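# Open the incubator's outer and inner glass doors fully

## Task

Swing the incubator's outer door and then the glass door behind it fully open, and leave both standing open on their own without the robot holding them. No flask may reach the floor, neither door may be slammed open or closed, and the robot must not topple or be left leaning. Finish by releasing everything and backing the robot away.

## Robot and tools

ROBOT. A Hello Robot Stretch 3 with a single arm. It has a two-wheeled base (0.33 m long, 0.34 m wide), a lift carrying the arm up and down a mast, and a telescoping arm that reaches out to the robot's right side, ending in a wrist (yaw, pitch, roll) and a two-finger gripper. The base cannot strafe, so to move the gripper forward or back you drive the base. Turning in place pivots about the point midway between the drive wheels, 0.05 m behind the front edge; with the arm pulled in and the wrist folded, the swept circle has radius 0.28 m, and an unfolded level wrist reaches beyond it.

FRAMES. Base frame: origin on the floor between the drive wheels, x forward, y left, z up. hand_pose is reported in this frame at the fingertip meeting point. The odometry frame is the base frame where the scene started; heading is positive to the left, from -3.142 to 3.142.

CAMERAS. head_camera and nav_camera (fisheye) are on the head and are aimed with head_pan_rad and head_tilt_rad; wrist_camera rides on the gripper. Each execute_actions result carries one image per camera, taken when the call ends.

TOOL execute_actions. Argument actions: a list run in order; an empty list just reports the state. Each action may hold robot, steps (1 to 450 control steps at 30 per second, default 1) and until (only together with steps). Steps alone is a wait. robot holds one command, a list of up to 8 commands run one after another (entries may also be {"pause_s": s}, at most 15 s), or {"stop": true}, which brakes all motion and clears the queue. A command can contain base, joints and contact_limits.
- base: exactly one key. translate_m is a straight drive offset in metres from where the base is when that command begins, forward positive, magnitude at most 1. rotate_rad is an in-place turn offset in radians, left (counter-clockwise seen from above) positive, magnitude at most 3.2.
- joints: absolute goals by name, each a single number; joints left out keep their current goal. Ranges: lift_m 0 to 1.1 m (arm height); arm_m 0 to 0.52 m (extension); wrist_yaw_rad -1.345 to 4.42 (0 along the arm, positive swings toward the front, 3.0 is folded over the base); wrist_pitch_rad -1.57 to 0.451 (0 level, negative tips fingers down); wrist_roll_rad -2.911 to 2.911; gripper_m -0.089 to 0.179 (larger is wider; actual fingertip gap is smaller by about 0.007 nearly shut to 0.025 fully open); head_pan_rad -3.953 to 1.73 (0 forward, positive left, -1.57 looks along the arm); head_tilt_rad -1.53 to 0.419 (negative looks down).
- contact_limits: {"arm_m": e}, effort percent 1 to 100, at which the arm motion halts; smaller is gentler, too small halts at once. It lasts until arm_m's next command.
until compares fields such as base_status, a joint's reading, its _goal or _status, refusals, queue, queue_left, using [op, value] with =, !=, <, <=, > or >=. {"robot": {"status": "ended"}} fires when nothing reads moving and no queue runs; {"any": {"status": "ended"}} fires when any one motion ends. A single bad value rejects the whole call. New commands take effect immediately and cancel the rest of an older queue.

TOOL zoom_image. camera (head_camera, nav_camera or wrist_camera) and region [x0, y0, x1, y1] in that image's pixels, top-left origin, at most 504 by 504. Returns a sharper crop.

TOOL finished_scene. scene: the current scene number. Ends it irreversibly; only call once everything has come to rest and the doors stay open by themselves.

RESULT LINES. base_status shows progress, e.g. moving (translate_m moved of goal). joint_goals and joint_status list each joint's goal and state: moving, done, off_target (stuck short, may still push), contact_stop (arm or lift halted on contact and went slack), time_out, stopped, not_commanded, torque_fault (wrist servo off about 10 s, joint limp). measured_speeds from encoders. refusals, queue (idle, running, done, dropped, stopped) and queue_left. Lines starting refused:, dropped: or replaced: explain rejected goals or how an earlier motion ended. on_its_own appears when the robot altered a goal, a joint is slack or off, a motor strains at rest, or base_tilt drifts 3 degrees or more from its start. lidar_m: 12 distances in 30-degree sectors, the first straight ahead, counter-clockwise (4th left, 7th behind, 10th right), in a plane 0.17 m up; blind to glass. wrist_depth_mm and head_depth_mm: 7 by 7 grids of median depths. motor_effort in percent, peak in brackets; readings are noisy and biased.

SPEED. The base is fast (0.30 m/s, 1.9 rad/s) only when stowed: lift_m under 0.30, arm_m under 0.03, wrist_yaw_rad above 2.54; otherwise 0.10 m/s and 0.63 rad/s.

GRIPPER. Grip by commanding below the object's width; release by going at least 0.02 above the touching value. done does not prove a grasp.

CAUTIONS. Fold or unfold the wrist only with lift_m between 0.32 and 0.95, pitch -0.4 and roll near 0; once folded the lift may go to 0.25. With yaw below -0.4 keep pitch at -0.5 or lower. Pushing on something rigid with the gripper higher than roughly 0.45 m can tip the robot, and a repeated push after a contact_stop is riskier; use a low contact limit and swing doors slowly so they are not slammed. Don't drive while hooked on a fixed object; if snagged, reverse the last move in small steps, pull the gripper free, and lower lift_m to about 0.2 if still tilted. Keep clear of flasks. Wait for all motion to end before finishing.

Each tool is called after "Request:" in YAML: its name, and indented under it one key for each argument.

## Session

Request:
execute_actions:
  actions:
    - {"robot":{"joints":{"head_tilt_rad":-0.2}},"steps":30}

Scene clock: 1.00 s.
robot.base_odometry: x=+0.000 y=+0.000 heading=+0.000 (m, m, rad; robot's odometry frame)
robot.turned_by_wheels: +0.000 (rad since the last result)
robot.turned_by_imu: +0.000 (rad since the last result)
robot.base_tilt: forward=+2.1 right=+0.7 (deg)
robot.lidar_m: 1.10 1.08 1.26 2.11 2.93 3.14 2.06 2.65 2.18 1.46 1.64 1.29
robot.head_depth_mm: 1130 1163 1215 1281 1358 1418 1508 / 1087 1131 1177 1228 1280 1345 1404 / 1054 1090 1137 1185 1231 1281 1343 / 1017 1056 1094 1139 1183 1235 1299 / 984 1021 1056 1101 1142 1183 1247 / 956 992 1023 1060 1099 1153 1195 / 923 957 992 1026 1058 1104 1141
robot.base_status: not_commanded
robot.joint_positions: lift_m=+0.554 arm_m=+0.002 wrist_yaw_rad=+3.071 wrist_pitch_rad=-0.413 wrist_roll_rad=-0.015 gripper_m=+0.037 head_pan_rad=-0.017 head_tilt_rad=-0.197
robot.joint_goals: lift_m=+0.554 arm_m=+0.002 wrist_yaw_rad=+3.071 wrist_pitch_rad=-0.413 wrist_roll_rad=-0.015 gripper_m=+0.037 head_pan_rad=-0.017 head_tilt_rad=-0.200
robot.joint_status: lift_m=not_commanded arm_m=not_commanded wrist_yaw_rad=not_commanded wrist_pitch_rad=not_commanded wrist_roll_rad=not_commanded gripper_m=not_commanded head_pan_rad=not_commanded head_tilt_rad=done
robot.measured_speeds: translate_m=+0.000 rotate_rad=+0.000 lift_m=+0.000 arm_m=+0.000 wrist_yaw_rad=+0.000 wrist_pitch_rad=+0.000 wrist_roll_rad=+0.000 head_pan_rad=+0.000 head_tilt_rad=+0.000
robot: refusals=0 queue=done queue_left=0
robot.motor_effort: left_wheel=+0(0) right_wheel=+0(0) lift_m=+21(21) arm_m=+0(0) wrist_yaw_rad=+0(1) wrist_pitch_rad=+6(6) wrist_roll_rad=+0(1) gripper_m=+0(0) head_pan_rad=+0(1) head_tilt_rad=-2(13) (%)
robot.hand_pose: x=-0.0054 y=+0.0779 z=+0.5674 quat_wxyz=(+0.169, +0.691, +0.122, +0.692) (m; robot's base frame)
robot.wrist_depth_mm: - - - - - - - / - - - - - - - / - - - - - - - / - - - - - - - / - - - - - - - / 882 877 877 862 - 858 848 / 751 733 725 734 729 728 732
pictures: head_camera (sideways: a quarter turn clockwise sets it upright), nav_camera (sideways: a quarter turn counterclockwise sets it upright), wrist_camera
Images, in order (width x height): head_camera 896x504, nav_camera 672x504, wrist_camera 644x364.

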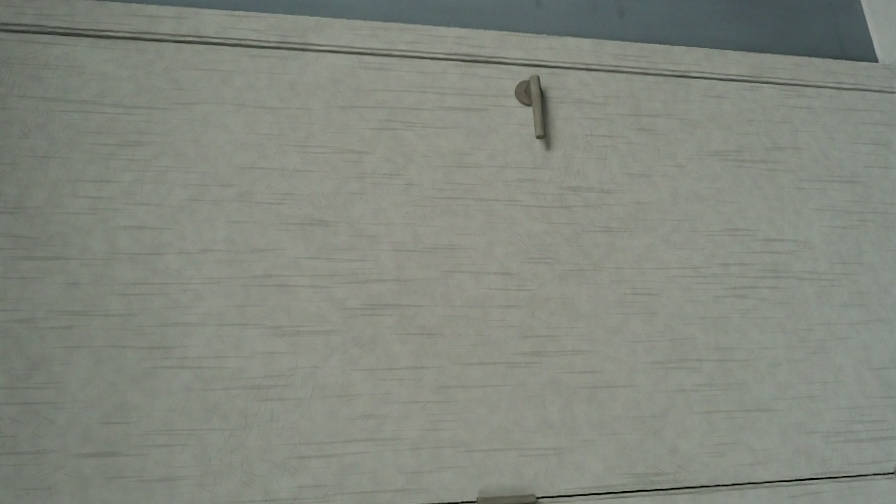

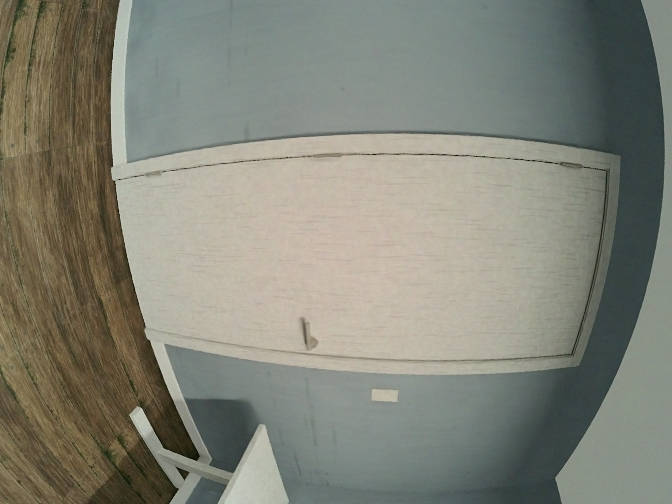

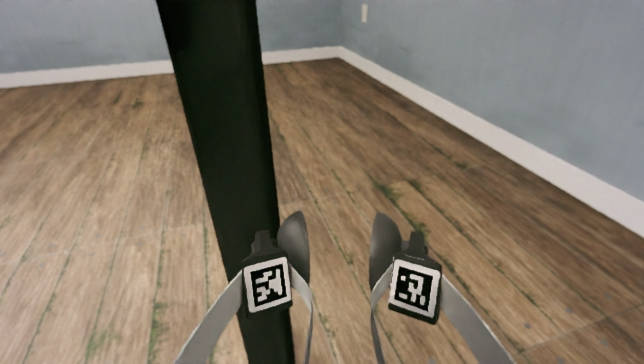

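Request:
execute_actions:
  actions:
    - {"robot":{"joints":{"head_pan_rad":-2.4,"head_tilt_rad":-0.4}},"steps":150,"until":{"robot":{"status":"ended"}}}

Request:
execute_actions:
  actions:
    - {"robot":{"joints":{"head_pan_rad":1.7,"head_tilt_rad":-0.4}},"steps":150,"until":{"robot":{"status":"ended"}}}

Scene clock: 3.20 s.
robot.base_odometry: x=+0.000 y=+0.000 heading=+0.000 (m, m, rad; robot's odometry frame)
robot.turned_by_wheels: +0.000 (rad since the last result)
robot.turned_by_imu: +0.000 (rad since the last result)
robot.base_tilt: forward=+2.1 right=+0.7 (deg)
robot.lidar_m: 1.10 1.08 1.26 2.11 2.92 3.14 2.06 2.65 2.18 1.46 1.64 1.30
robot.head_depth_mm: 2291 2446 2571 2754 2431 1811 1455 / 2378 2536 2675 2883 2390 1812 1442 / 2498 2626 2850 3026 2376 1815 1453 / 2600 2762 2988 3154 2382 1805 1454 / 2740 2922 3161 3285 2357 1807 1447 / 2703 2875 3031 3105 2372 1787 1434 / 2344 2482 2591 2736 2353 1794 1438
robot.base_status: not_commanded
robot.joint_positions: lift_m=+0.554 arm_m=+0.002 wrist_yaw_rad=+3.071 wrist_pitch_rad=-0.413 wrist_roll_rad=-0.015 gripper_m=+0.037 head_pan_rad=-2.393 head_tilt_rad=-0.395
robot.joint_goals: lift_m=+0.554 arm_m=+0.002 wrist_yaw_rad=+3.071 wrist_pitch_rad=-0.413 wrist_roll_rad=-0.015 gripper_m=+0.037 head_pan_rad=-2.400 head_tilt_rad=-0.400
robot.joint_status: lift_m=not_commanded arm_m=not_commanded wrist_yaw_rad=not_commanded wrist_pitch_rad=not_commanded wrist_roll_rad=not_commanded gripper_m=not_commanded head_pan_rad=done head_tilt_rad=done
robot.measured_speeds: translate_m=+0.000 rotate_rad=+0.000 lift_m=+0.000 arm_m=+0.000 wrist_yaw_rad=+0.000 wrist_pitch_rad=+0.000 wrist_roll_rad=+0.000 head_pan_rad=+0.000 head_tilt_rad=+0.000
robot: refusals=0 queue=done queue_left=0
robot.motor_effort: left_wheel=-1(0) right_wheel=+0(1) lift_m=+20(21) arm_m=+0(0) wrist_yaw_rad=-1(0) wrist_pitch_rad=+6(6) wrist_roll_rad=+1(0) gripper_m=+0(1) head_pan_rad=-3(29) head_tilt_rad=-2(14) (%)
robot.hand_pose: x=-0.0054 y=+0.0779 z=+0.5674 quat_wxyz=(+0.169, +0.691, +0.122, +0.692) (m; robot's base frame)
robot.wrist_depth_mm: - - - - - - - / - - - - - - - / - - - - - - - / - - - - - - - / - - - - - - - / 868 860 865 854 - 853 839 / 753 745 717 740 730 728 724
pictures: head_camera (sideways: a quarter turn clockwise sets it upright), nav_camera (sideways: a quarter turn counterclockwise sets it upright), wrist_camera
Images, in order (width x height): head_camera 896x504, nav_camera 672x504, wrist_camera 644x364.

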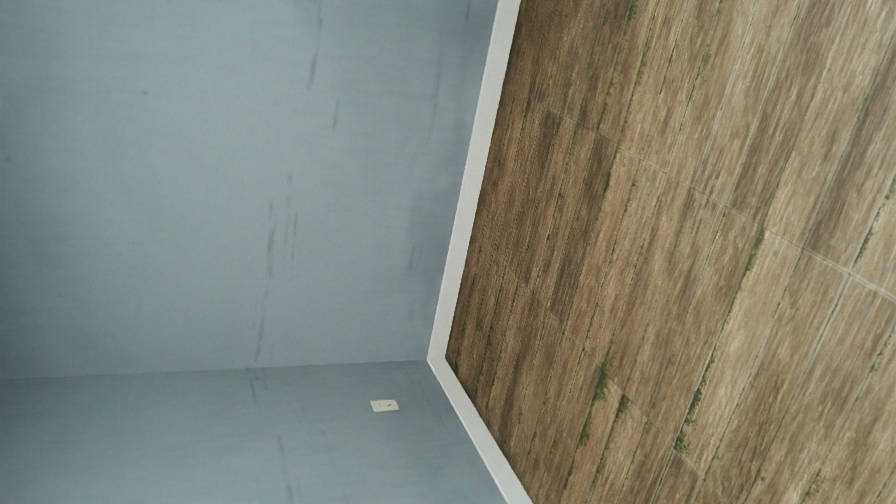

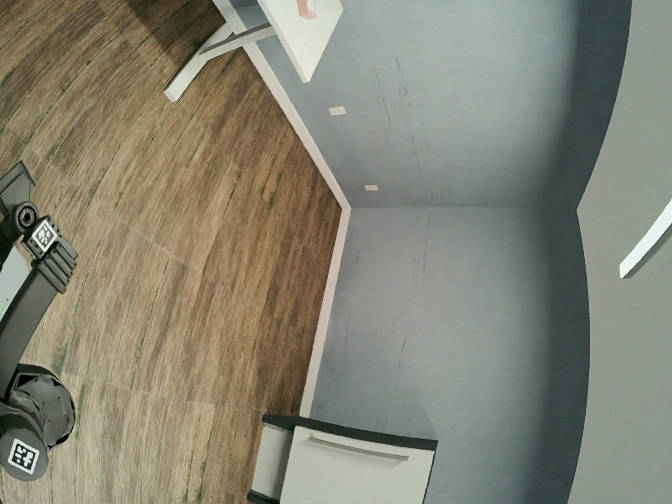

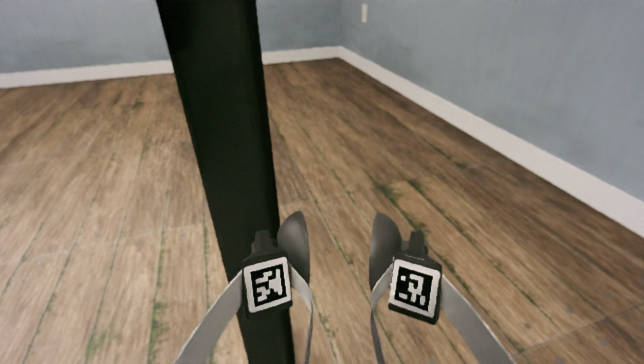

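Scene clock: 5.77 s.
robot.base_odometry: x=+0.000 y=+0.000 heading=+0.000 (m, m, rad; robot's odometry frame)
robot.turned_by_wheels: +0.000 (rad since the last result)
robot.turned_by_imu: +0.000 (rad since the last result)
robot.base_tilt: forward=+2.2 right=+0.7 (deg)
robot.lidar_m: 1.10 1.08 1.26 2.11 2.92 3.13 2.05 2.65 2.18 1.46 1.64 1.30
robot.head_depth_mm: 2168 2201 2273 2303 2223 1811 1454 / 2622 2795 2890 2926 2399 1805 1454 / 2678 2874 3097 3310 2364 1794 1450 / 2652 2822 3055 3178 2344 1802 1442 / 2578 2765 2959 3128 2376 1789 1452 / 2522 2720 2916 3069 2358 1788 1446 / 2461 2664 2824 3048 2427 1852 -
robot.base_status: not_commanded
robot.joint_positions: lift_m=+0.554 arm_m=+0.002 wrist_yaw_rad=+3.071 wrist_pitch_rad=-0.413 wrist_roll_rad=-0.015 gripper_m=+0.037 head_pan_rad=+1.693 head_tilt_rad=-0.395
robot.joint_goals: lift_m=+0.554 arm_m=+0.002 wrist_yaw_rad=+3.071 wrist_pitch_rad=-0.413 wrist_roll_rad=-0.015 gripper_m=+0.037 head_pan_rad=+1.700 head_tilt_rad=-0.400
robot.joint_status: lift_m=not_commanded arm_m=not_commanded wrist_yaw_rad=not_commanded wrist_pitch_rad=not_commanded wrist_roll_rad=not_commanded gripper_m=not_commanded head_pan_rad=done head_tilt_rad=done
robot.measured_speeds: translate_m=+0.000 rotate_rad=+0.000 lift_m=+0.000 arm_m=+0.000 wrist_yaw_rad=+0.000 wrist_pitch_rad=+0.000 wrist_roll_rad=+0.000 head_pan_rad=+0.000 head_tilt_rad=+0.000
robot: refusals=0 queue=done queue_left=0
robot.motor_effort: left_wheel=+0(0) right_wheel=+0(0) lift_m=+20(21) arm_m=+0(0) wrist_yaw_rad=+0(0) wrist_pitch_rad=+6(6) wrist_roll_rad=+0(0) gripper_m=+1(0) head_pan_rad=+3(31) head_tilt_rad=-2(2) (%)
robot.hand_pose: x=-0.0054 y=+0.0779 z=+0.5674 quat_wxyz=(+0.169, +0.691, +0.122, +0.692) (m; robot's base frame)
robot.wrist_depth_mm: - - - - - - - / - - - - - - - / - - - - - - - / - - - - - - - / - - - - - - - / 871 871 849 853 - 850 853 / 754 735 720 738 740 729 728
pictures: head_camera (sideways: a quarter turn clockwise sets it upright), nav_camera (sideways: a quarter turn counterclockwise sets it upright), wrist_camera
Images, in order (width x height): head_camera 896x504, nav_camera 672x504, wrist_camera 644x364.

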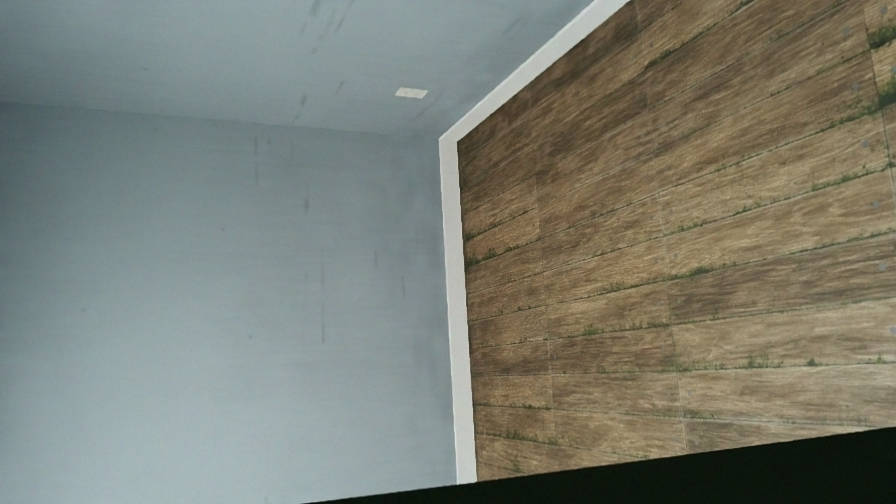

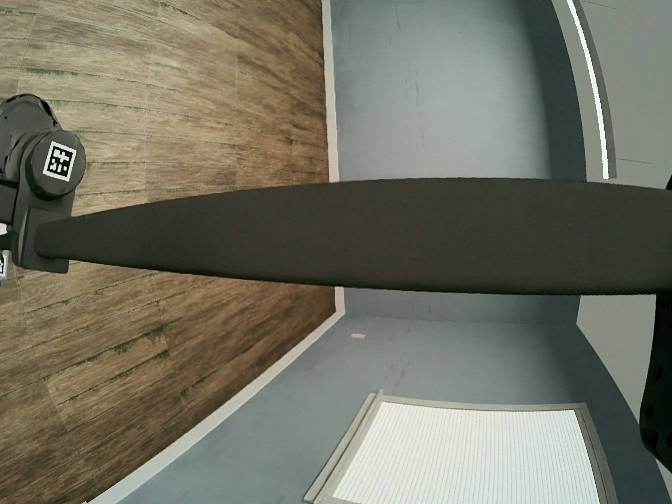

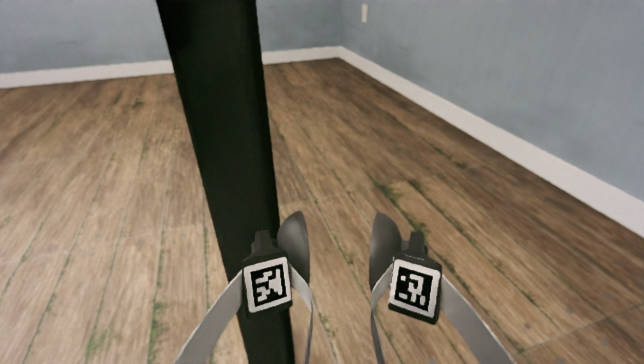

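Request:
execute_actions:
  actions:
    - {"robot":{"joints":{"head_pan_rad":-3.2,"head_tilt_rad":-0.4}},"steps":150,"until":{"robot":{"status":"ended"}}}

Scene clock: 9.13 s.
robot.base_odometry: x=+0.000 y=+0.000 heading=+0.000 (m, m, rad; robot's odometry frame)
robot.turned_by_wheels: +0.000 (rad since the last result)
robot.turned_by_imu: +0.000 (rad since the last result)
robot.base_tilt: forward=+2.1 right=+0.7 (deg)
robot.lidar_m: 1.10 1.08 1.27 2.11 2.92 3.14 2.06 2.65 2.18 1.46 1.64 1.30
robot.head_depth_mm: 2802 2982 3270 3426 2420 1813 1464 / 2655 2896 3140 3293 2376 1815 1457 / 2583 2726 2954 3068 2389 1806 1453 / 2484 2591 2121 2282 2389 1811 1449 / 2392 2471 2028 2211 2375 1784 1440 / 2325 2401 1982 2194 2333 1794 1446 / 2237 2384 2564 2762 2357 1775 1443
robot.base_status: not_commanded
robot.joint_positions: lift_m=+0.554 arm_m=+0.002 wrist_yaw_rad=+3.071 wrist_pitch_rad=-0.413 wrist_roll_rad=-0.015 gripper_m=+0.037 head_pan_rad=-3.193 head_tilt_rad=-0.395
robot.joint_goals: lift_m=+0.554 arm_m=+0.002 wrist_yaw_rad=+3.071 wrist_pitch_rad=-0.413 wrist_roll_rad=-0.015 gripper_m=+0.037 head_pan_rad=-3.200 head_tilt_rad=-0.400
robot.joint_status: lift_m=not_commanded arm_m=not_commanded wrist_yaw_rad=not_commanded wrist_pitch_rad=not_commanded wrist_roll_rad=not_commanded gripper_m=not_commanded head_pan_rad=done head_tilt_rad=done
robot.measured_speeds: translate_m=+0.000 rotate_rad=+0.000 lift_m=+0.000 arm_m=+0.000 wrist_yaw_rad=+0.000 wrist_pitch_rad=+0.000 wrist_roll_rad=+0.000 head_pan_rad=+0.000 head_tilt_rad=+0.000
robot: refusals=0 queue=done queue_left=0
robot.motor_effort: left_wheel=+0(1) right_wheel=+0(0) lift_m=+20(21) arm_m=+1(0) wrist_yaw_rad=-1(0) wrist_pitch_rad=+6(6) wrist_roll_rad=+0(0) gripper_m=+0(0) head_pan_rad=-3(34) head_tilt_rad=-2(1) (%)
robot.hand_pose: x=-0.0054 y=+0.0779 z=+0.5674 quat_wxyz=(+0.169, +0.691, +0.122, +0.692) (m; robot's base frame)
robot.wrist_depth_mm: - - - - - - - / - - - - - - - / - - - - - - - / - - - - - - - / - - - - - - - / 884 866 866 864 - 841 852 / 748 742 717 734 727 731 734
pictures: head_camera (sideways: a quarter turn clockwise sets it upright), nav_camera (sideways: a quarter turn counterclockwise sets it upright), wrist_camera
Images, in order (width x height): head_camera 896x504, nav_camera 672x504, wrist_camera 644x364.

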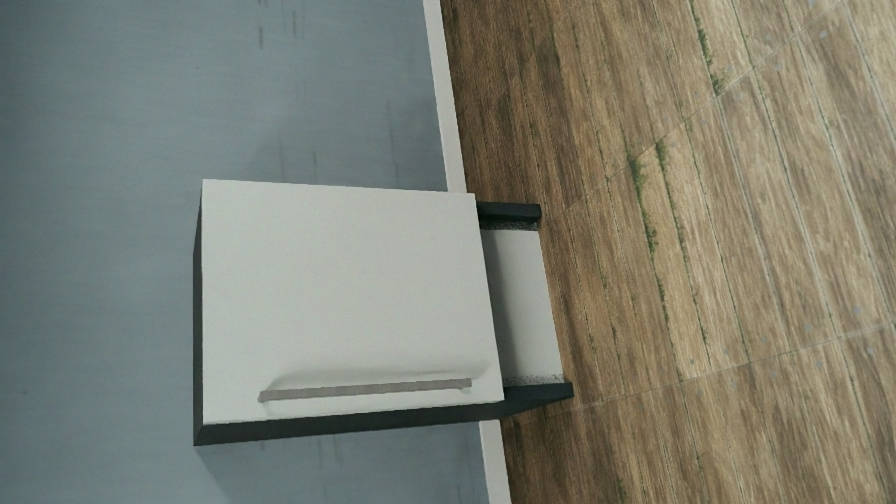

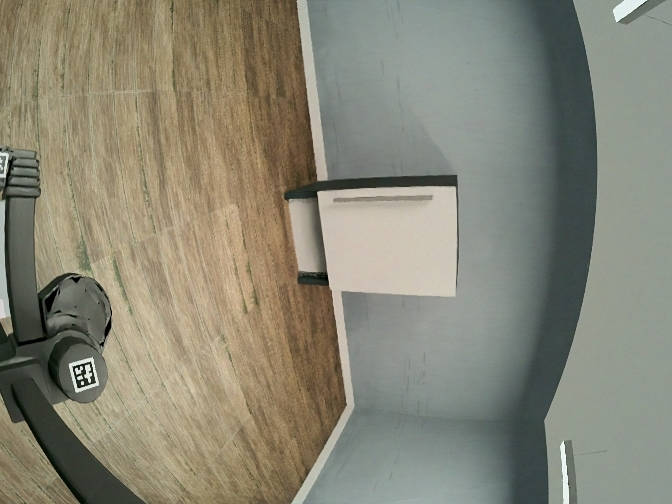

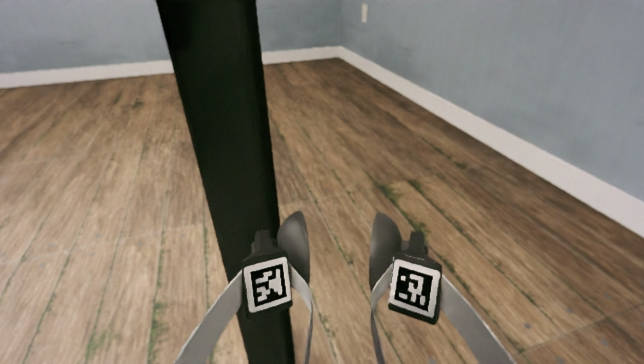

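Request:
execute_actions:
  actions:
    - {"robot":[{"joints":{"lift_m":0.26,"head_pan_rad":0}},{"base":{"rotate_rad":-2.96}},{"base":{"translate_m":0.6}},{"base":{"translate_m":0.5}},{"base":{"rotate_rad":1.6},"joints":{"lift_m":0.52,"head_pan_rad":-1.57,"head_tilt_rad":-0.6}},{"joints":{"wrist_yaw_rad":0,"gripper_m":0.1}},{"joints":{"wrist_pitch_rad":0,"wrist_roll_rad":0}}],"steps":450,"until":{"robot":{"status":"ended"}}}
    - {"steps":300,"until":{"robot":{"status":"ended"}}}

Scene clock: 30.63 s.
robot.base_odometry: x=-1.082 y=-0.199 heading=-1.360 (m, m, rad; robot's odometry frame)
robot.turned_by_wheels: -1.360 (rad since the last result)
robot.turned_by_imu: -1.340 (rad since the last result)
robot.base_tilt: forward=+2.1 right=+0.7 (deg)
robot.lidar_m: 1.96 1.63 2.33 2.18 2.25 2.91 2.81 2.41 1.06 0.96 1.58 2.06
robot.head_depth_mm: 1183 831 932 1057 1221 1520 1274 / 1145 825 925 1044 1211 1509 1275 / 1114 831 901 1015 1185 1459 1273 / 1316 1430 1588 1784 1722 1471 1268 / 1324 1459 1638 1846 1820 1502 1267 / 1322 1458 1615 1846 1819 1505 1260 / 1306 1436 1609 1810 1822 1489 1257
robot.base_status: done (rotate_rad +1.5999 of +1.6000)
robot.joint_positions: lift_m=+0.520 arm_m=+0.002 wrist_yaw_rad=+0.002 wrist_pitch_rad=-0.028 wrist_roll_rad=-0.005 gripper_m=+0.100 head_pan_rad=-1.563 head_tilt_rad=-0.593
robot.joint_goals: lift_m=+0.520 arm_m=+0.002 wrist_yaw_rad=+0.000 wrist_pitch_rad=+0.000 wrist_roll_rad=+0.000 gripper_m=+0.100 head_pan_rad=-1.570 head_tilt_rad=-0.600
robot.joint_status: lift_m=done arm_m=not_commanded wrist_yaw_rad=done wrist_pitch_rad=done wrist_roll_rad=done gripper_m=done head_pan_rad=done head_tilt_rad=done
robot.measured_speeds: translate_m=+0.000 rotate_rad=+0.000 lift_m=+0.000 arm_m=+0.000 wrist_yaw_rad=+0.000 wrist_pitch_rad=+0.000 wrist_roll_rad=+0.000 head_pan_rad=+0.000 head_tilt_rad=+0.000
robot: refusals=0 queue=done queue_left=0
robot.motor_effort: left_wheel=-2(7) right_wheel=+2(12) lift_m=+25(26) arm_m=+0(0) wrist_yaw_rad=-1(3) wrist_pitch_rad=+14(13) wrist_roll_rad=+3(4) gripper_m=+0(80) head_pan_rad=-3(32) head_tilt_rad=-3(16) (%)
robot.hand_pose: x=-0.0210 y=-0.4021 z=+0.6273 quat_wxyz=(+0.709, +0.011, -0.705, -0.009) (m; robot's base frame)
robot.wrist_depth_mm: - - - - 606 618 616 / - - - - 624 632 636 / - - - - 643 663 665 / - - - - 659 668 679 / - - - - 692 699 702 / - - - - 711 717 726 / - - - - 862 888 870
pictures: head_camera (sideways: a quarter turn clockwise sets it upright), nav_camera (sideways: a quarter turn counterclockwise sets it upright), wrist_camera
Images, in order (width x height): head_camera 896x504, nav_camera 672x504, wrist_camera 644x364.

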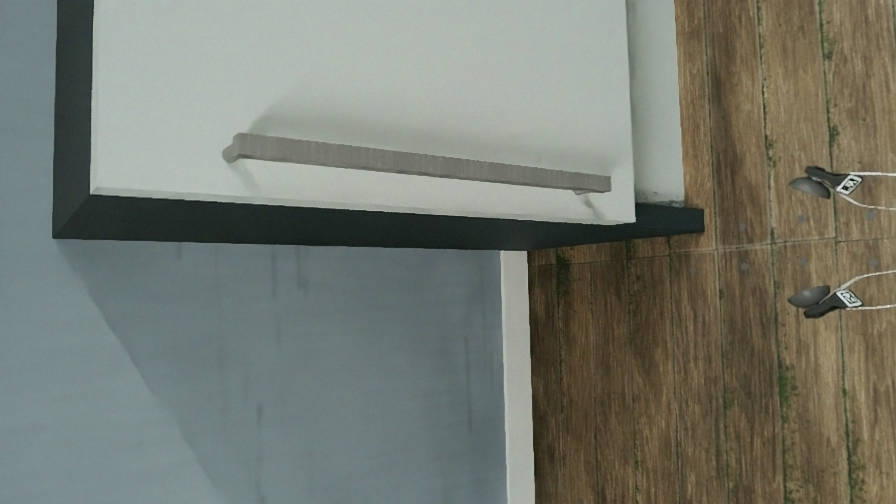

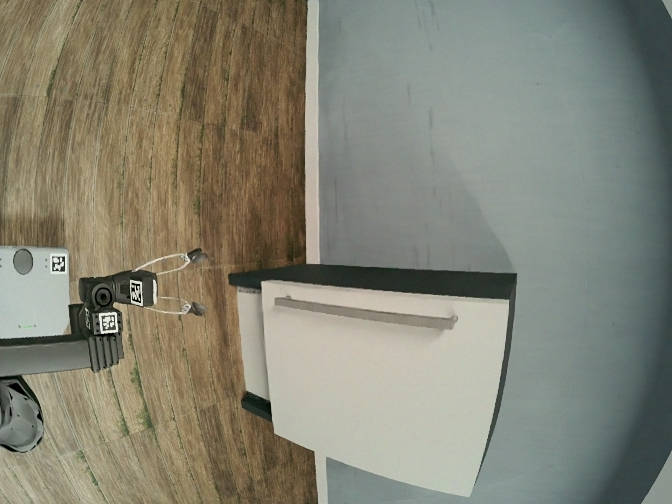

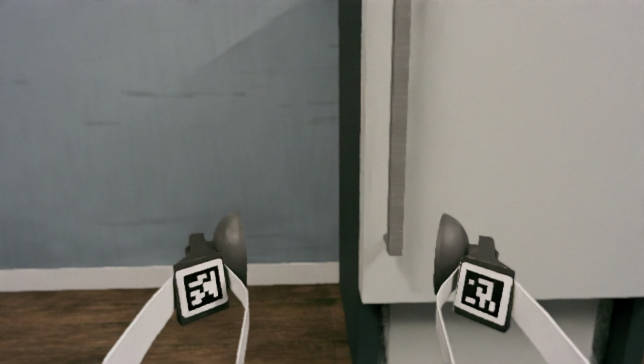

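Request:
execute_actions:
  actions:
    - {"robot":[{"base":{"rotate_rad":0.1}},{"base":{"translate_m":-0.19},"joints":{"arm_m":0.25}}],"steps":300,"until":{"robot":{"status":"ended"}}}

Scene clock: 35.27 s.
robot.base_odometry: x=-1.140 y=-0.018 heading=-1.260 (m, m, rad; robot's odometry frame)
robot.turned_by_wheels: +0.100 (rad since the last result)
robot.turned_by_imu: +0.098 (rad since the last result)
robot.base_tilt: forward=+2.1 right=+0.7 (deg)
robot.lidar_m: 2.15 1.81 2.27 2.19 2.31 2.70 2.61 2.16 1.03 0.94 1.62 2.22
robot.head_depth_mm: 1174 800 892 1009 1157 1464 1278 / 1142 801 898 1009 1162 1470 1293 / 1109 805 900 1013 1163 1487 1193 / 1272 810 903 989 1165 1447 1240 / 1341 1468 1641 1857 1830 1501 1267 / 1340 1476 1643 1873 1821 1487 1263 / 1337 1486 1648 1862 1824 1493 1261
robot.base_status: done (translate_m -0.1900 of -0.1900)
robot.joint_positions: lift_m=+0.520 arm_m=+0.250 wrist_yaw_rad=+0.000 wrist_pitch_rad=-0.026 wrist_roll_rad=-0.004 gripper_m=+0.100 head_pan_rad=-1.563 head_tilt_rad=-0.593
robot.joint_goals: lift_m=+0.520 arm_m=+0.250 wrist_yaw_rad=+0.000 wrist_pitch_rad=+0.000 wrist_roll_rad=+0.000 gripper_m=+0.100 head_pan_rad=-1.570 head_tilt_rad=-0.600
robot.joint_status: lift_m=done arm_m=done wrist_yaw_rad=done wrist_pitch_rad=done wrist_roll_rad=done gripper_m=done head_pan_rad=done head_tilt_rad=done
robot.measured_speeds: translate_m=+0.000 rotate_rad=+0.000 lift_m=+0.000 arm_m=+0.000 wrist_yaw_rad=+0.000 wrist_pitch_rad=+0.000 wrist_roll_rad=+0.000 head_pan_rad=+0.000 head_tilt_rad=+0.000
robot: refusals=0 queue=done queue_left=0
robot.motor_effort: left_wheel=-1(5) right_wheel=+3(8) lift_m=+24(25) arm_m=+3(4) wrist_yaw_rad=-1(2) wrist_pitch_rad=+13(14) wrist_roll_rad=+2(3) gripper_m=+0(1) head_pan_rad=-3(3) head_tilt_rad=-3(3) (%)
robot.hand_pose: x=-0.0213 y=-0.6502 z=+0.6277 quat_wxyz=(+0.709, +0.010, -0.705, -0.009) (m; robot's base frame)
robot.wrist_depth_mm: - - - 366 359 353 346 / - - - 377 374 366 356 / - - - 388 383 374 371 / - - - 402 393 383 376 / - - - 417 406 397 387 / - - - 428 418 406 401 / - - - 442 432 425 411
pictures: head_camera (sideways: a quarter turn clockwise sets it upright), nav_camera (sideways: a quarter turn counterclockwise sets it upright), wrist_camera
Images, in order (width x height): head_camera 896x504, nav_camera 672x504, wrist_camera 644x364.

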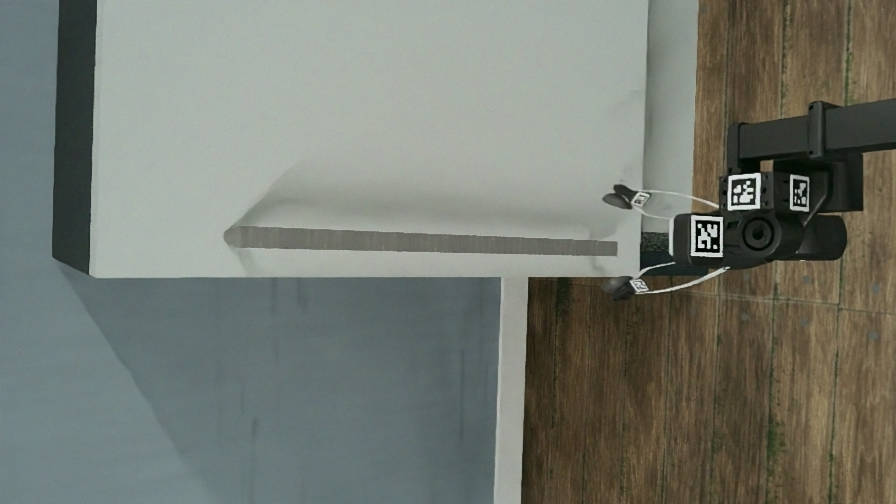

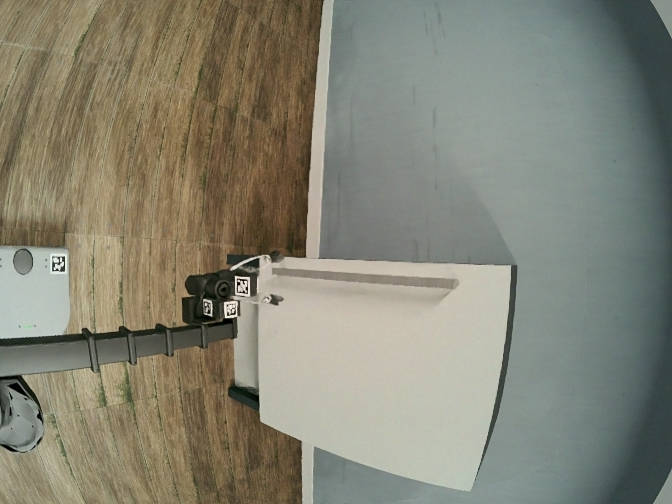

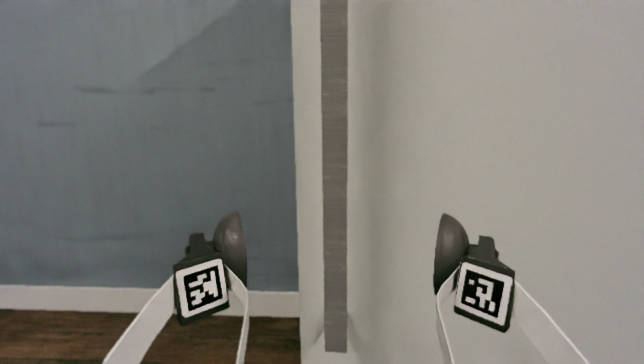

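Request:
execute_actions:
  actions:
    - {"robot":[{"joints":{"gripper_m":0.09}},{"joints":{"arm_m":0.52},"contact_limits":{"arm_m":10}}],"steps":200,"until":{"robot":{"status":"ended"}}}
    - {"robot":{"joints":{"gripper_m":-0.04}},"steps":100,"until":{"robot":{"status":"ended"}}}
    - {"robot":{"joints":{"arm_m":0.38},"contact_limits":{"arm_m":24}},"steps":100,"until":{"robot":{"status":"ended"}}}

Scene clock: 42.03 s.
robot.base_odometry: x=-1.140 y=-0.018 heading=-1.261 (m, m, rad; robot's odometry frame)
robot.turned_by_wheels: -0.001 (rad since the last result)
robot.turned_by_imu: -0.002 (rad since the last result)
robot.base_tilt: forward=+2.1 right=+0.8 (deg)
robot.lidar_m: 2.15 1.81 2.26 2.19 2.31 2.69 2.61 2.16 1.03 0.94 1.62 2.22
robot.head_depth_mm: 1152 753 844 957 1102 1461 1279 / 1113 745 835 943 1090 1465 1298 / 1087 737 824 931 1057 - 1275 / 1279 743 791 901 1058 1433 1265 / 1332 1476 1646 1858 1837 1490 1261 / 1333 1480 1650 1874 1830 1489 1263 / 1338 1480 1654 1874 1808 1489 1261
robot.base_status: done (translate_m -0.1900 of -0.1900)
robot.joint_positions: lift_m=+0.520 arm_m=+0.380 wrist_yaw_rad=-0.021 wrist_pitch_rad=-0.026 wrist_roll_rad=-0.004 gripper_m=-0.032 head_pan_rad=-1.563 head_tilt_rad=-0.594
robot.joint_goals: lift_m=+0.520 arm_m=+0.380 wrist_yaw_rad=+0.000 wrist_pitch_rad=+0.000 wrist_roll_rad=+0.000 gripper_m=-0.034 head_pan_rad=-1.570 head_tilt_rad=-0.600
robot.joint_status: lift_m=done arm_m=done wrist_yaw_rad=done wrist_pitch_rad=done wrist_roll_rad=done gripper_m=done head_pan_rad=done head_tilt_rad=done
robot.measured_speeds: translate_m=+0.000 rotate_rad=+0.000 lift_m=+0.000 arm_m=+0.000 wrist_yaw_rad=+0.000 wrist_pitch_rad=+0.000 wrist_roll_rad=+0.000 head_pan_rad=+0.000 head_tilt_rad=+0.000
robot: refusals=0 queue=done queue_left=0
robot.on_its_own: gripper_m is held at -0.034, not at your -0.040, by its stall guard, which is still easing; right_wheel is at rest, and its effort (+24) is outside its rest range (-18 to +18); wrist_yaw_rad is at rest, and its effort (+20) is outside its rest range (-12 to +12)
robot.motor_effort: left_wheel=-7(7) right_wheel=+24(28) lift_m=+24(24) arm_m=-2(10) wrist_yaw_rad=+20(19) wrist_pitch_rad=+13(18) wrist_roll_rad=+2(2) gripper_m=-28(100) head_pan_rad=-3(3) head_tilt_rad=-3(3) (%)
robot.contact_limits: arm_m 24 (drawing in: default 15, maximum 24; extending or still: default 21, maximum 34)
robot.hand_pose: x=-0.0269 y=-0.7808 z=+0.6277 quat_wxyz=(+0.709, +0.002, -0.705, -0.017) (m; robot's base frame)
robot.wrist_depth_mm: 913 910 872 108 174 178 181 / 949 921 911 110 180 183 187 / 974 971 929 114 184 189 193 / 993 990 979 117 191 195 199 / - - - 120 196 202 206 / - - - 124 126 209 213 / - - - 130 211 216 220
pictures: head_camera (sideways: a quarter turn clockwise sets it upright), nav_camera (sideways: a quarter turn counterclockwise sets it upright), wrist_camera
replaced: robot.arm_m: its motion had ended contact_stop
Images, in order (width x height): head_camera 896x504, nav_camera 672x504, wrist_camera 644x364.

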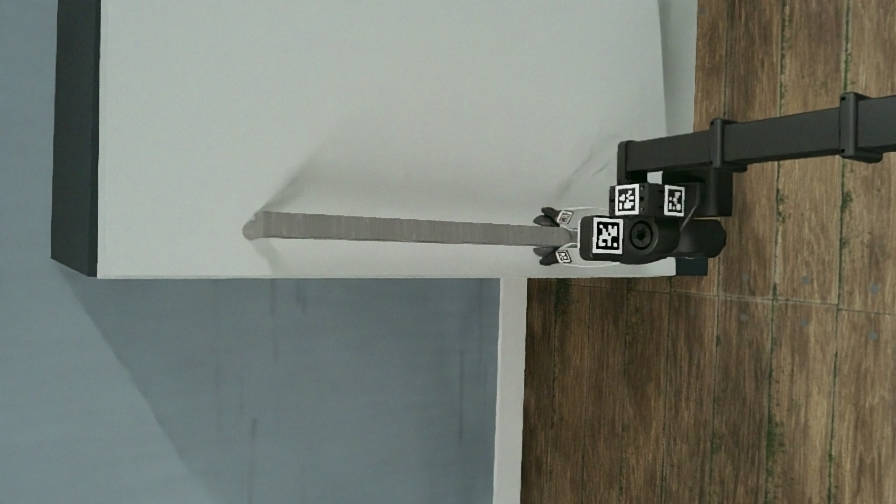

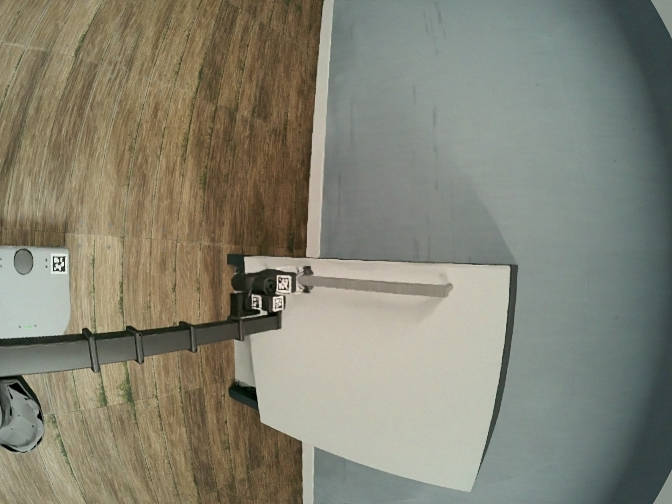

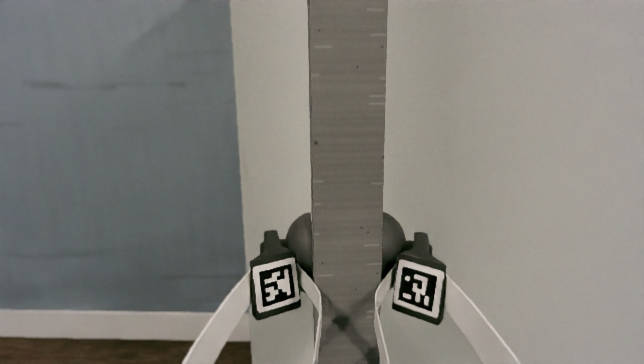

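Request:
execute_actions:
  actions:
    - {"robot":{"joints":{"arm_m":0.28,"gripper_m":0.0},"base":{"translate_m":-0.03},"contact_limits":{"arm_m":24}},"steps":60}
    - {"robot":{"joints":{"arm_m":0.17,"gripper_m":0.005},"base":{"translate_m":-0.045},"contact_limits":{"arm_m":24}},"steps":60}
    - {"robot":{"joints":{"arm_m":0.07,"gripper_m":0.01},"base":{"translate_m":-0.06},"contact_limits":{"arm_m":24}},"steps":60}

Scene clock: 48.60 s.
robot.base_odometry: x=-1.181 y=+0.111 heading=-1.261 (m, m, rad; robot's odometry frame)
robot.turned_by_wheels: +0.000 (rad since the last result)
robot.turned_by_imu: -0.001 (rad since the last result)
robot.base_tilt: forward=+2.1 right=+0.8 (deg)
robot.lidar_m: 2.29 1.94 2.26 2.21 2.31 2.55 2.48 2.16 1.02 0.95 1.61 2.24
robot.head_depth_mm: 1146 534 607 717 877 1136 1275 / 1117 488 546 635 761 943 1271 / 1085 457 499 480 562 762 1195 / 1063 428 459 521 601 699 826 / 1039 856 502 1058 1212 1409 1234 / 1310 1453 1624 1861 1823 1498 1259 / 1336 1484 1647 1880 1816 1490 1262
robot.base_status: done (translate_m -0.0600 of -0.0600)
robot.joint_positions: lift_m=+0.520 arm_m=+0.071 wrist_yaw_rad=-0.099 wrist_pitch_rad=-0.029 wrist_roll_rad=-0.004 gripper_m=+0.010 head_pan_rad=-1.563 head_tilt_rad=-0.594
robot.joint_goals: lift_m=+0.520 arm_m=+0.070 wrist_yaw_rad=-0.046 wrist_pitch_rad=+0.000 wrist_roll_rad=+0.000 gripper_m=+0.010 head_pan_rad=-1.570 head_tilt_rad=-0.600
robot.joint_status: lift_m=done arm_m=done wrist_yaw_rad=done wrist_pitch_rad=done wrist_roll_rad=done gripper_m=done head_pan_rad=done head_tilt_rad=done
robot.measured_speeds: translate_m=+0.000 rotate_rad=+0.000 lift_m=+0.000 arm_m=+0.000 wrist_yaw_rad=+0.000 wrist_pitch_rad=+0.000 wrist_roll_rad=+0.000 head_pan_rad=+0.000 head_tilt_rad=+0.000
robot: refusals=0 queue=done queue_left=0
robot.on_its_own: wrist_yaw_rad is held at -0.046, not at your +0.000, by its stall guard, which is still easing; right_wheel is at rest, and its effort (+29) is outside its rest range (-18 to +18)
robot.motor_effort: left_wheel=-6(11) right_wheel=+29(28) lift_m=+23(24) arm_m=-5(4) wrist_yaw_rad=+49(49) wrist_pitch_rad=+14(15) wrist_roll_rad=+3(2) gripper_m=-15(62) head_pan_rad=-2(2) head_tilt_rad=-3(3) (%)
robot.contact_limits: arm_m 24 (drawing in: default 15, maximum 24; extending or still: default 21, maximum 34)
robot.hand_pose: x=-0.0466 y=-0.4699 z=+0.6271 quat_wxyz=(+0.707, -0.024, -0.705, -0.045) (m; robot's base frame)
robot.wrist_depth_mm: - - 149 123 227 307 480 / - - 152 127 236 322 513 / - - 156 131 244 340 553 / - - 160 135 251 357 607 / - - 164 133 136 377 - / - - 168 132 132 405 - / - - 182 150 285 457 -
pictures: head_camera (sideways: a quarter turn clockwise sets it upright), nav_camera (sideways: a quarter turn counterclockwise sets it upright), wrist_camera
Images, in order (width x height): head_camera 896x504, nav_camera 672x504, wrist_camera 644x364.

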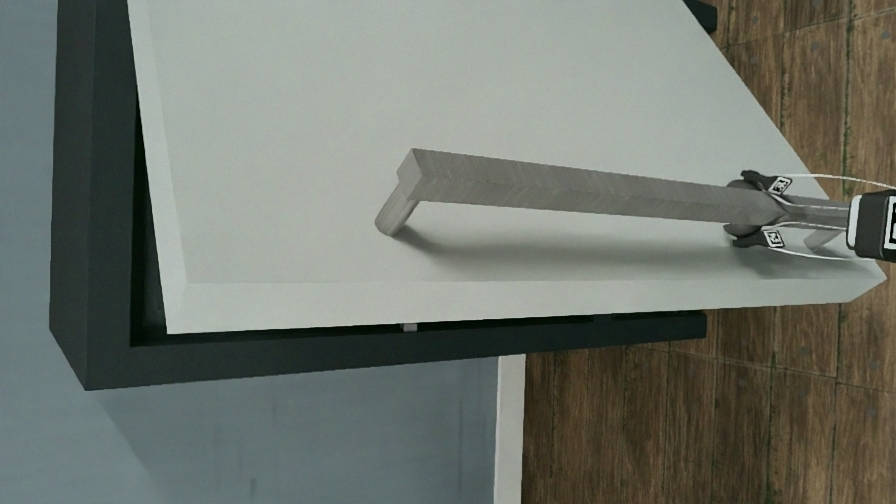

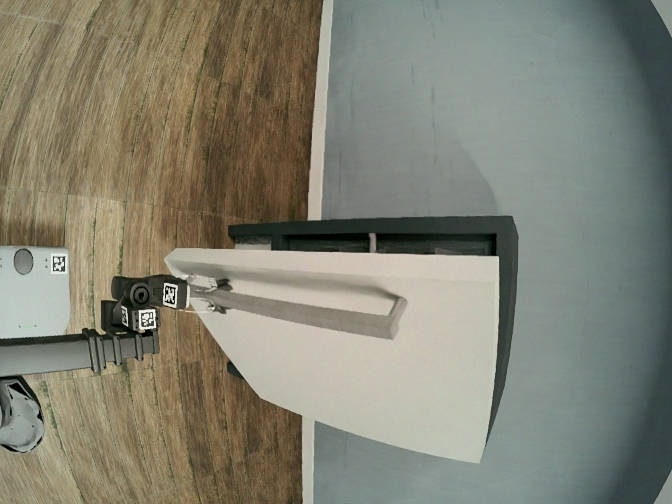

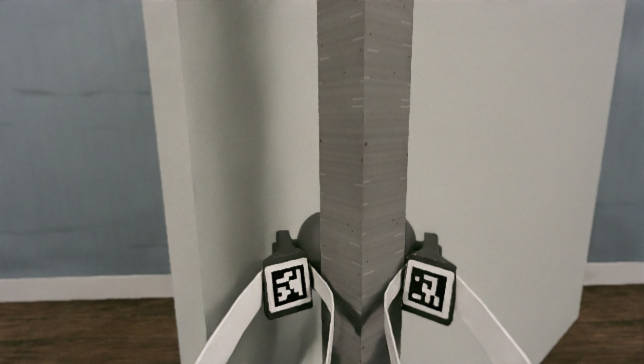

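Request:
execute_actions:
  actions:
    - {"robot":[{"joints":{"gripper_m":0.07,"wrist_yaw_rad":0.0}},{"joints":{"arm_m":0.0}},{"joints":{"wrist_pitch_rad":-1.0}},{"base":{"translate_m":0.3},"joints":{"gripper_m":0.0}},{"joints":{"wrist_pitch_rad":0,"head_pan_rad":-1.9}},{"joints":{"arm_m":0.25,"wrist_yaw_rad":-0.35}},{"base":{"translate_m":-0.2}}],"steps":450,"until":{"robot":{"status":"ended"}}}

Scene clock: 50.67 s.
robot.base_odometry: x=-1.181 y=+0.111 heading=-1.260 (m, m, rad; robot's odometry frame)
robot.turned_by_wheels: +0.000 (rad since the last result)
robot.turned_by_imu: +0.000 (rad since the last result)
robot.base_tilt: forward=+2.1 right=+0.8 (deg)
robot.lidar_m: 2.29 1.94 2.26 2.21 2.31 2.56 2.47 2.16 1.02 0.96 1.62 2.24
robot.head_depth_mm: 1153 554 625 738 899 1150 1279 / 1123 510 570 661 785 970 1269 / 1086 477 522 506 681 822 1244 / 1059 446 483 547 616 709 834 / 1039 464 495 580 1186 1392 1234 / 1314 1447 1632 1861 1832 1496 1266 / 1335 1478 1649 1869 1811 1487 1256
robot.base_status: done (translate_m -0.0600 of -0.0600)
robot.joint_positions: lift_m=+0.520 arm_m=+0.070 wrist_yaw_rad=-0.025 wrist_pitch_rad=-0.024 wrist_roll_rad=-0.003 gripper_m=+0.070 head_pan_rad=-1.563 head_tilt_rad=-0.594
robot.joint_goals: lift_m=+0.520 arm_m=+0.070 wrist_yaw_rad=+0.000 wrist_pitch_rad=+0.000 wrist_roll_rad=+0.000 gripper_m=+0.070 head_pan_rad=-1.570 head_tilt_rad=-0.600
robot.joint_status: lift_m=done arm_m=done wrist_yaw_rad=off_target wrist_pitch_rad=done wrist_roll_rad=done gripper_m=done head_pan_rad=done head_tilt_rad=done
robot.measured_speeds: translate_m=+0.000 rotate_rad=+0.000 lift_m=+0.000 arm_m=+0.000 wrist_yaw_rad=+0.000 wrist_pitch_rad=+0.000 wrist_roll_rad=+0.000 head_pan_rad=+0.000 head_tilt_rad=+0.000
robot: refusals=0 queue=dropped queue_left=0
robot.on_its_own: wrist_yaw_rad is at rest, and its effort (+24) is outside its rest range (-12 to +12)
robot.motor_effort: left_wheel=-4(6) right_wheel=+15(29) lift_m=+24(23) arm_m=-2(5) wrist_yaw_rad=+24(55) wrist_pitch_rad=+12(14) wrist_roll_rad=+2(2) gripper_m=-5(85) head_pan_rad=-3(3) head_tilt_rad=-3(3) (%)
robot.contact_limits: arm_m 24 (drawing in: default 15, maximum 24; extending or still: default 21, maximum 34)
robot.hand_pose: x=-0.0279 y=-0.4708 z=+0.6282 quat_wxyz=(+0.708, +0.000, -0.706, -0.018) (m; robot's base frame)
robot.wrist_depth_mm: - - 165 173 129 280 369 / - - 170 178 133 289 393 / - - 175 182 138 301 411 / - - 181 189 142 314 438 / - - 201 197 141 332 469 / - - - 203 145 376 507 / - - 199 210 270 348 551
pictures: head_camera (sideways: a quarter turn clockwise sets it upright), nav_camera (sideways: a quarter turn counterclockwise sets it upright), wrist_camera
dropped: robot: command 0 of its queue: wrist_yaw_rad: off_target
Images, in order (width x height): head_camera 896x504, nav_camera 672x504, wrist_camera 644x364.

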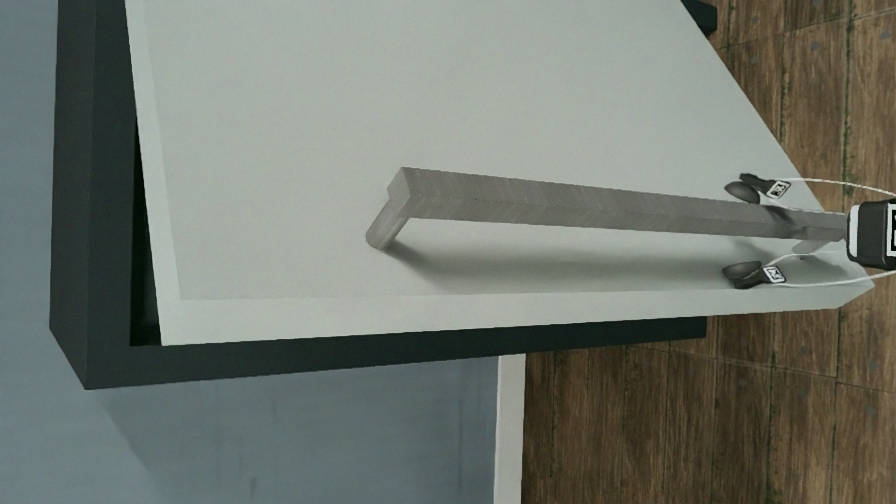

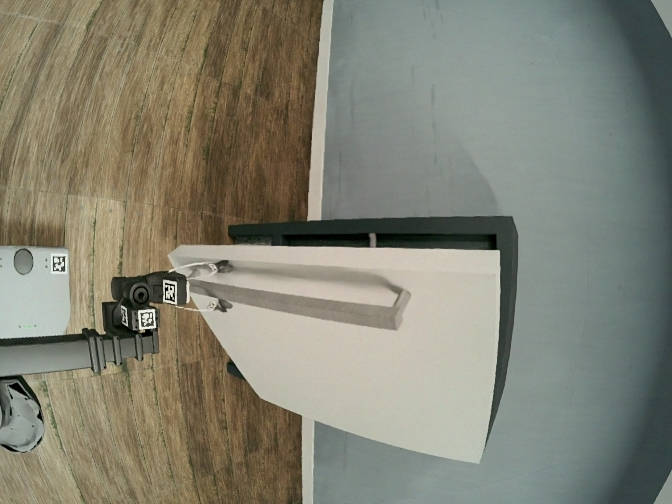

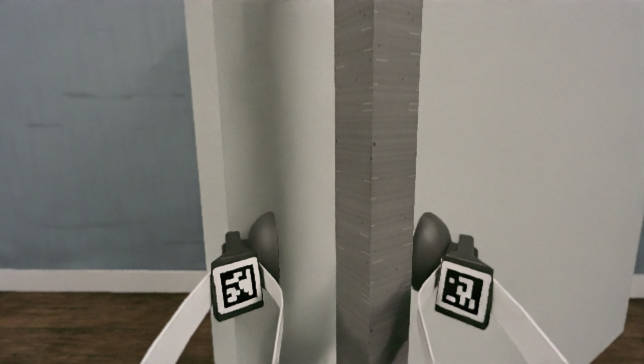

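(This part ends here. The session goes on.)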